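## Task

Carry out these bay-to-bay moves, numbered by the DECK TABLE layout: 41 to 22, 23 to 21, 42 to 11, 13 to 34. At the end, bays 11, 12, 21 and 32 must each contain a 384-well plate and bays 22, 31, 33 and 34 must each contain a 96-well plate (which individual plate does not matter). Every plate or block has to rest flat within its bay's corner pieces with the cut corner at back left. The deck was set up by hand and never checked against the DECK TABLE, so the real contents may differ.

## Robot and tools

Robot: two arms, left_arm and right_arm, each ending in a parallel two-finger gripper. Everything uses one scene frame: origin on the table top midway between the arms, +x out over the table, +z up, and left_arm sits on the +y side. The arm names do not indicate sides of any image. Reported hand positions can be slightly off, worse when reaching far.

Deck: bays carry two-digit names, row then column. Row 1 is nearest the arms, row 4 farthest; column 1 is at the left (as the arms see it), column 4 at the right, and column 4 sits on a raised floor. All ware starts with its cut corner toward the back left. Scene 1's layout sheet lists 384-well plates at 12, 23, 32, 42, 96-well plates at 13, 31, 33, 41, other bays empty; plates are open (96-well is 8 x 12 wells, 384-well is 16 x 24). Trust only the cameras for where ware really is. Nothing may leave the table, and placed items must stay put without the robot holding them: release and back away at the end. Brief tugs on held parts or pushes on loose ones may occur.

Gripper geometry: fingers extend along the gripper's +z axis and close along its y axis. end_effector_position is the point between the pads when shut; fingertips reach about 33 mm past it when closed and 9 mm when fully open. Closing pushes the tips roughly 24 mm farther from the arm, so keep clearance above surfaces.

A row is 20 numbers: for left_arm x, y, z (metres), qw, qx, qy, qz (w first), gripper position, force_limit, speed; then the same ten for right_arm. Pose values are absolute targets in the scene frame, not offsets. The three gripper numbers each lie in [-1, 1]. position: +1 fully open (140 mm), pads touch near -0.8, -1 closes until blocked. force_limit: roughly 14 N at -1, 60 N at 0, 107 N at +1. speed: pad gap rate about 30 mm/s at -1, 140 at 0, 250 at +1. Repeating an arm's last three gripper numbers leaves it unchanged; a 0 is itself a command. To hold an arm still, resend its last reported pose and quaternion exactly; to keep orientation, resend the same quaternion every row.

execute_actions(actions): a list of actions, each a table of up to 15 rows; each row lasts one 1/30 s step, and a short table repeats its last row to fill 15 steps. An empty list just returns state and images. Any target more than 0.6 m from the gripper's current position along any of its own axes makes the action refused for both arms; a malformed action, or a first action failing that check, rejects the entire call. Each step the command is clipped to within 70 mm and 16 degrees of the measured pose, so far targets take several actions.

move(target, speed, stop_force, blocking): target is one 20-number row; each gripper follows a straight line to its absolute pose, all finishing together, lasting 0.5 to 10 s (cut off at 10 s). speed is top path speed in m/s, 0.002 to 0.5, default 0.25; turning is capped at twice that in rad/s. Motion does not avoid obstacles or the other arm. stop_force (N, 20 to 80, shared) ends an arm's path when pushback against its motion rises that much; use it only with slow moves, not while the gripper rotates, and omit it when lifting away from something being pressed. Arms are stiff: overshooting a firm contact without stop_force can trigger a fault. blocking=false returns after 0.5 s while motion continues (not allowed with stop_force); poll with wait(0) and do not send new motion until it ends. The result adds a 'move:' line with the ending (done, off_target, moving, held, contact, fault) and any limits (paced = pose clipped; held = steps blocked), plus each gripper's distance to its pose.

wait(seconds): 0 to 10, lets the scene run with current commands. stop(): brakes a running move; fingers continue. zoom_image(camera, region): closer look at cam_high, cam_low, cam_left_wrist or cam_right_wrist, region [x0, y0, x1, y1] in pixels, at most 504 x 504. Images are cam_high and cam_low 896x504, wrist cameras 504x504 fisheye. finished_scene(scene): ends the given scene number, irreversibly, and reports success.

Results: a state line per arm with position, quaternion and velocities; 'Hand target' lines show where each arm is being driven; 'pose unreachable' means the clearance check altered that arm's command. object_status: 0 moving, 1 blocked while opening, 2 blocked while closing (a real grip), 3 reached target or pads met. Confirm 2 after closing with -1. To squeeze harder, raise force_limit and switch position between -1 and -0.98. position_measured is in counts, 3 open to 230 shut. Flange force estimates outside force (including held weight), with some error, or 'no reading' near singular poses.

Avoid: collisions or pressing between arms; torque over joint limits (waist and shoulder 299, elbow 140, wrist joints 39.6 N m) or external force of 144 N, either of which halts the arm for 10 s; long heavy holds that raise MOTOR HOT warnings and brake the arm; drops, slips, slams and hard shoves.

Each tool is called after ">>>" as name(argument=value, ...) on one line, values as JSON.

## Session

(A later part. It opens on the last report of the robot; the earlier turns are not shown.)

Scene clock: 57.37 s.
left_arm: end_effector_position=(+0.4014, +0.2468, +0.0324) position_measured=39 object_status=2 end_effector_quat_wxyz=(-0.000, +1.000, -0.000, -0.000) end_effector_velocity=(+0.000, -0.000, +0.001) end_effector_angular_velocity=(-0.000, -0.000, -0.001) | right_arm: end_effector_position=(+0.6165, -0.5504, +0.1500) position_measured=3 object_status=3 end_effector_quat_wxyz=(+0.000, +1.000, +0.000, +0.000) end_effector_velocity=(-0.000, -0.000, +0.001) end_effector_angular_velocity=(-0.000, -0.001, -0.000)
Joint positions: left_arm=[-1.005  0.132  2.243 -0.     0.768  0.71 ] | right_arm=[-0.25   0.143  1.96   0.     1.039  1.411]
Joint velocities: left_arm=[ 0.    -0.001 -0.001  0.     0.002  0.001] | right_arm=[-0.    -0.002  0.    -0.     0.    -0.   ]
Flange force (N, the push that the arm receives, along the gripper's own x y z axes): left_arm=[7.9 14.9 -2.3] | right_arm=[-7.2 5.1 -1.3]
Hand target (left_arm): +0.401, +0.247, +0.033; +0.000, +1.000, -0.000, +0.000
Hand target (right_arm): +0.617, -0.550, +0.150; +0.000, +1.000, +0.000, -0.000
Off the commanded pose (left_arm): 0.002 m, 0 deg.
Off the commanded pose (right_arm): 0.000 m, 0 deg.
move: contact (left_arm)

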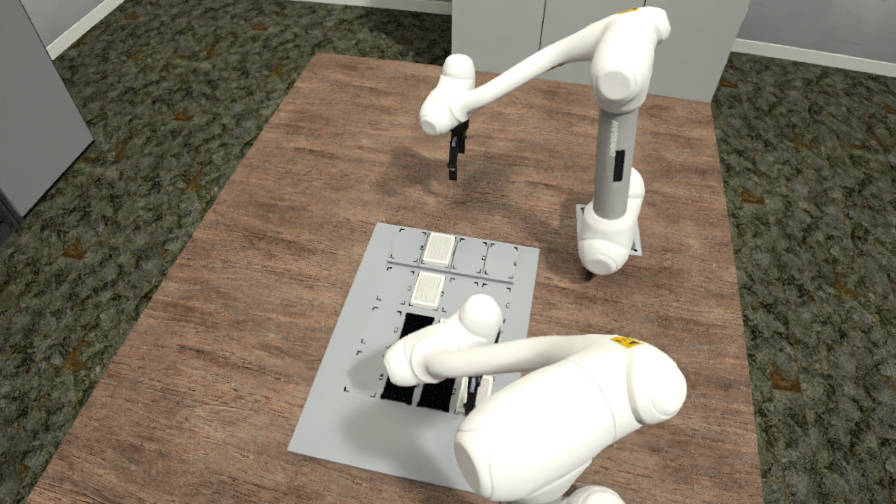

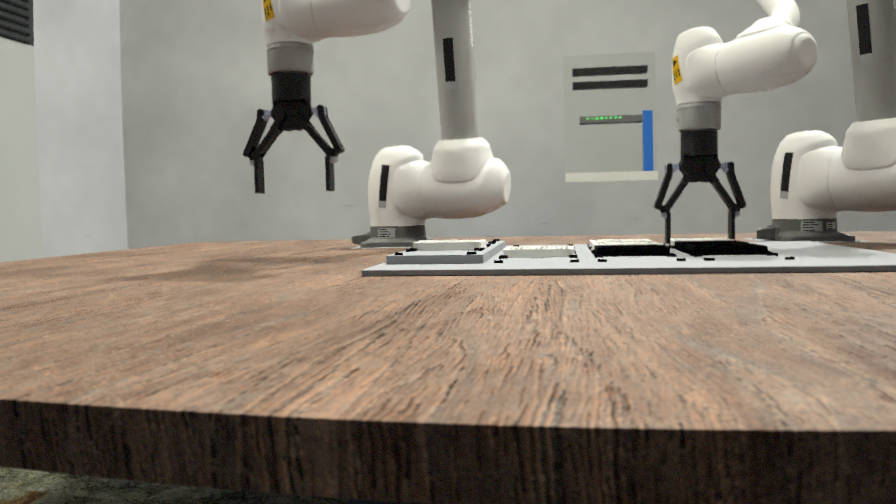

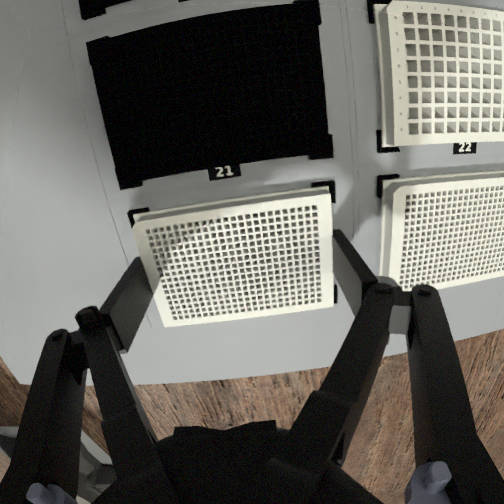

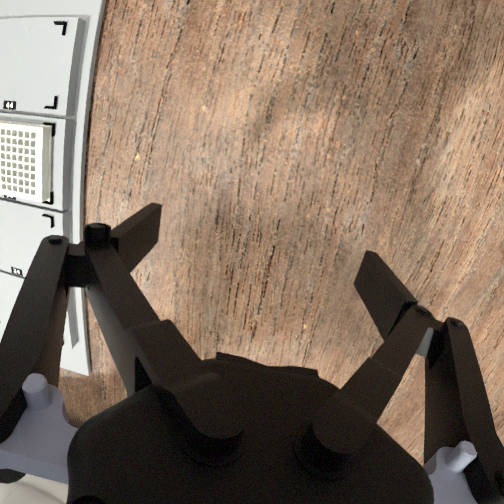

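>>> move(target=[0.4014,0.2465,0.0325,0,1,0,0,1,-0.3,0,0.6165,-0.5504,0.15,0,1,0,0,1,-0.3,0])

>>> move(target=[0.4014,0.2468,0.13,0,1,0,0,1,-0.3,0,0.6165,-0.5504,0.15,0,1,0,0,1,-0.3,0], speed=0.2)

>>> zoom_image(camera="cam_left_wrist", region=[100,0,504,330])

Scene clock: 58.80 s.
left_arm: end_effector_position=(+0.4014, +0.2465, +0.0325) position_measured=3 object_status=3 end_effector_quat_wxyz=(+0.000, +1.000, +0.000, +0.000) end_effector_velocity=(-0.000, +0.001, +0.000) end_effector_angular_velocity=(+0.000, +0.001, +0.000) | right_arm: end_effector_position=(+0.6165, -0.5504, +0.1500) position_measured=3 object_status=3 end_effector_quat_wxyz=(-0.000, +1.000, +0.000, -0.000) end_effector_velocity=(+0.000, +0.000, +0.000) end_effector_angular_velocity=(-0.001, -0.000, +0.001)
Joint positions: left_arm=[-1.005  0.132  2.242 -0.     0.768  0.71 ] | right_arm=[-0.25   0.143  1.96   0.     1.039  1.411]
Joint velocities: left_arm=[ 0.001 -0.    -0.    -0.001  0.001  0.002] | right_arm=[ 0.001  0.    -0.    -0.001 -0.     0.   ]
Flange force (N, the push that the arm receives, along the gripper's own x y z axes): left_arm=[7.0 1.3 4.2] | right_arm=[-8.3 6.6 -2.6]
Hand target (left_arm): +0.401, +0.246, +0.032; +0.000, +1.000, +0.000, +0.000
Hand target (right_arm): +0.617, -0.550, +0.150; +0.000, +1.000, +0.000, -0.000
Off the commanded pose (left_arm): 0.000 m, 0 deg.
Off the commanded pose (right_arm): 0.000 m, 0 deg.
move: done

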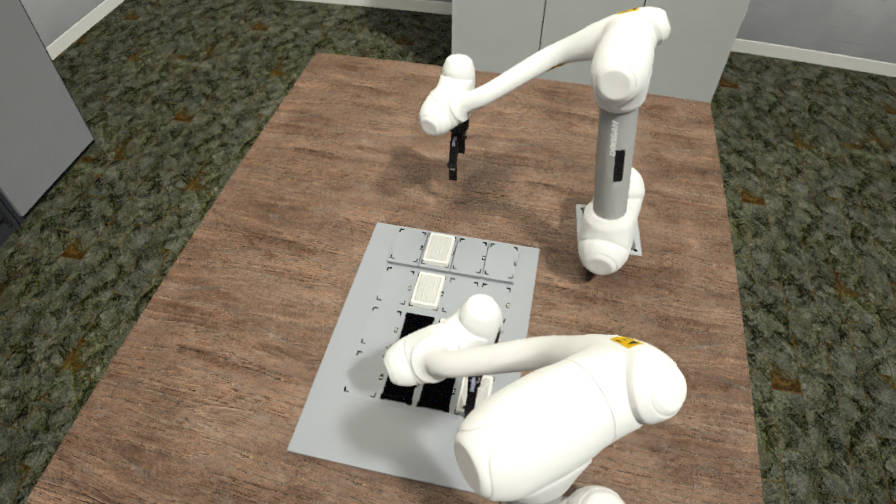

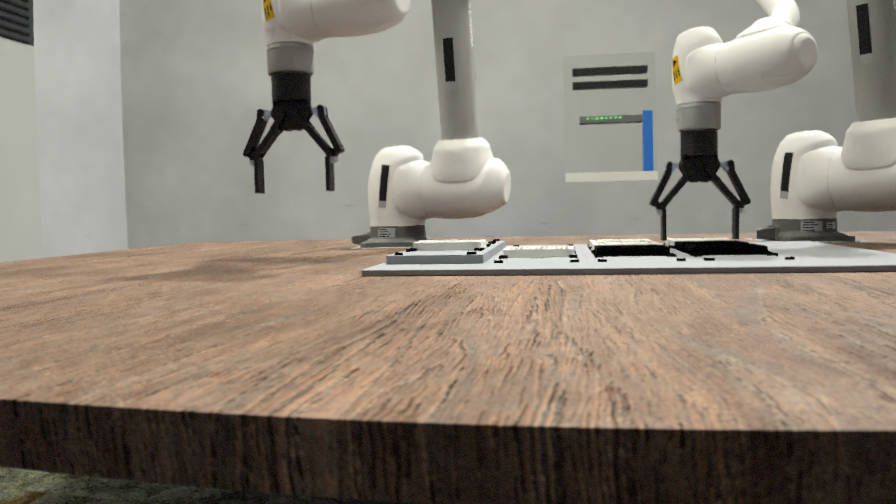

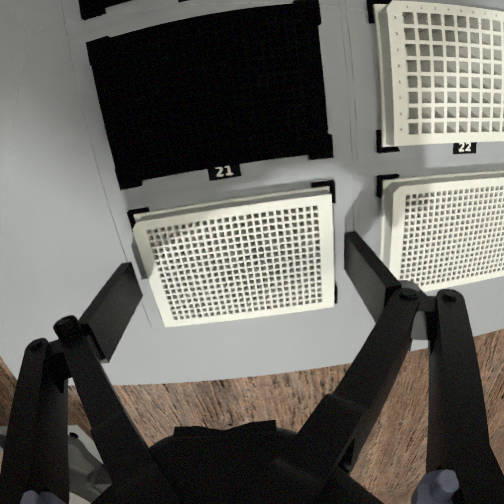

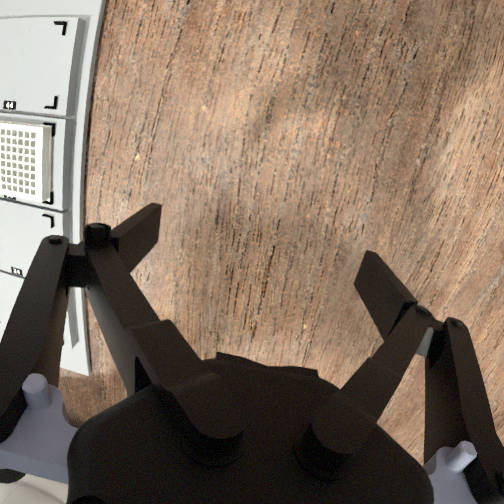

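Scene clock: 59.63 s.
left_arm: end_effector_position=(+0.4015, +0.2468, +0.1300) position_measured=3 object_status=3 end_effector_quat_wxyz=(-0.000, +1.000, +0.000, +0.000) end_effector_velocity=(-0.001, -0.000, +0.000) end_effector_angular_velocity=(+0.000, +0.001, -0.001) | right_arm: end_effector_position=(+0.6165, -0.5504, +0.1500) position_measured=3 object_status=3 end_effector_quat_wxyz=(-0.000, +1.000, -0.000, -0.000) end_effector_velocity=(+0.000, +0.000, -0.000) end_effector_angular_velocity=(+0.001, +0.000, -0.000)
Joint positions: left_arm=[-1.005  0.007  2.152  0.     0.983  0.71 ] | right_arm=[-0.25   0.143  1.96   0.     1.039  1.411]
Joint velocities: left_arm=[-0.001 -0.    -0.001 -0.     0.002  0.   ] | right_arm=[-0.     0.    -0.     0.001  0.    -0.   ]
Flange force (N, the push that the arm receives, along the gripper's own x y z axes): left_arm=[5.9 0.7 -0.4] | right_arm=[-9.8 4.7 -3.9]
Hand target (left_arm): +0.401, +0.247, +0.130; -0.000, +1.000, +0.000, +0.000
Hand target (right_arm): +0.616, -0.550, +0.150; -0.000, +1.000, +0.000, -0.000
Off the commanded pose (left_arm): 0.000 m, 0 deg.
Off the commanded pose (right_arm): 0.000 m, 0 deg.
move: done

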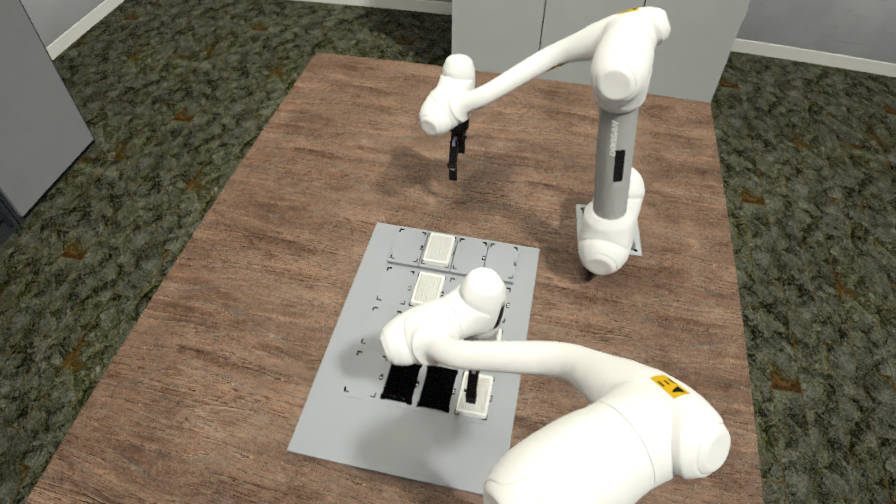

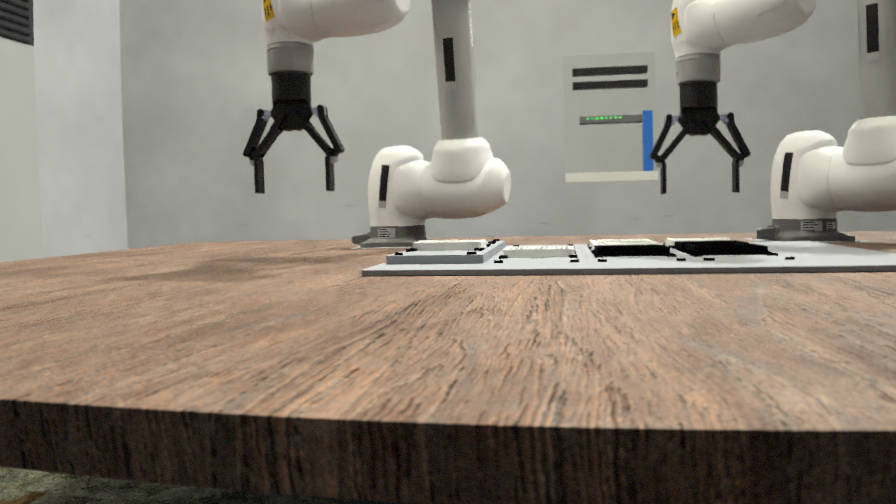

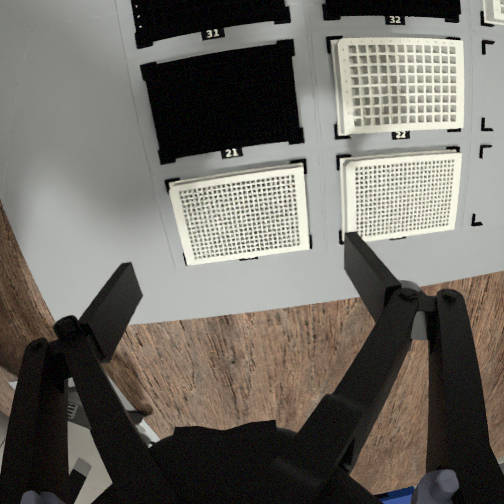

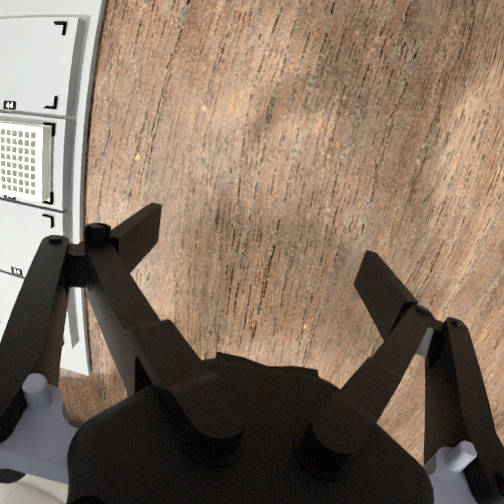

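Region (100, 0, 504, 330) of cam_left_wrist's 504x504 image, scaled by 1.248, with more detail than that image has; it fills the top 412 rows of this view, and the rest is white.

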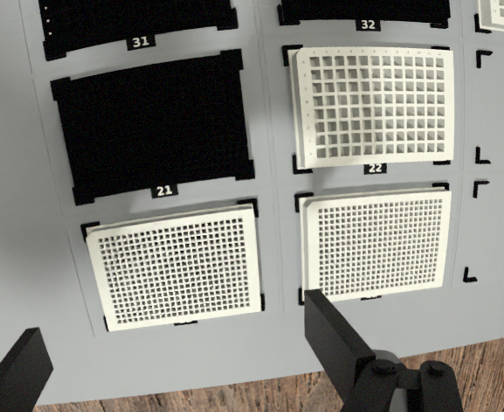

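>>> finished_scene(scene=1)

The scene is finished: the task was done.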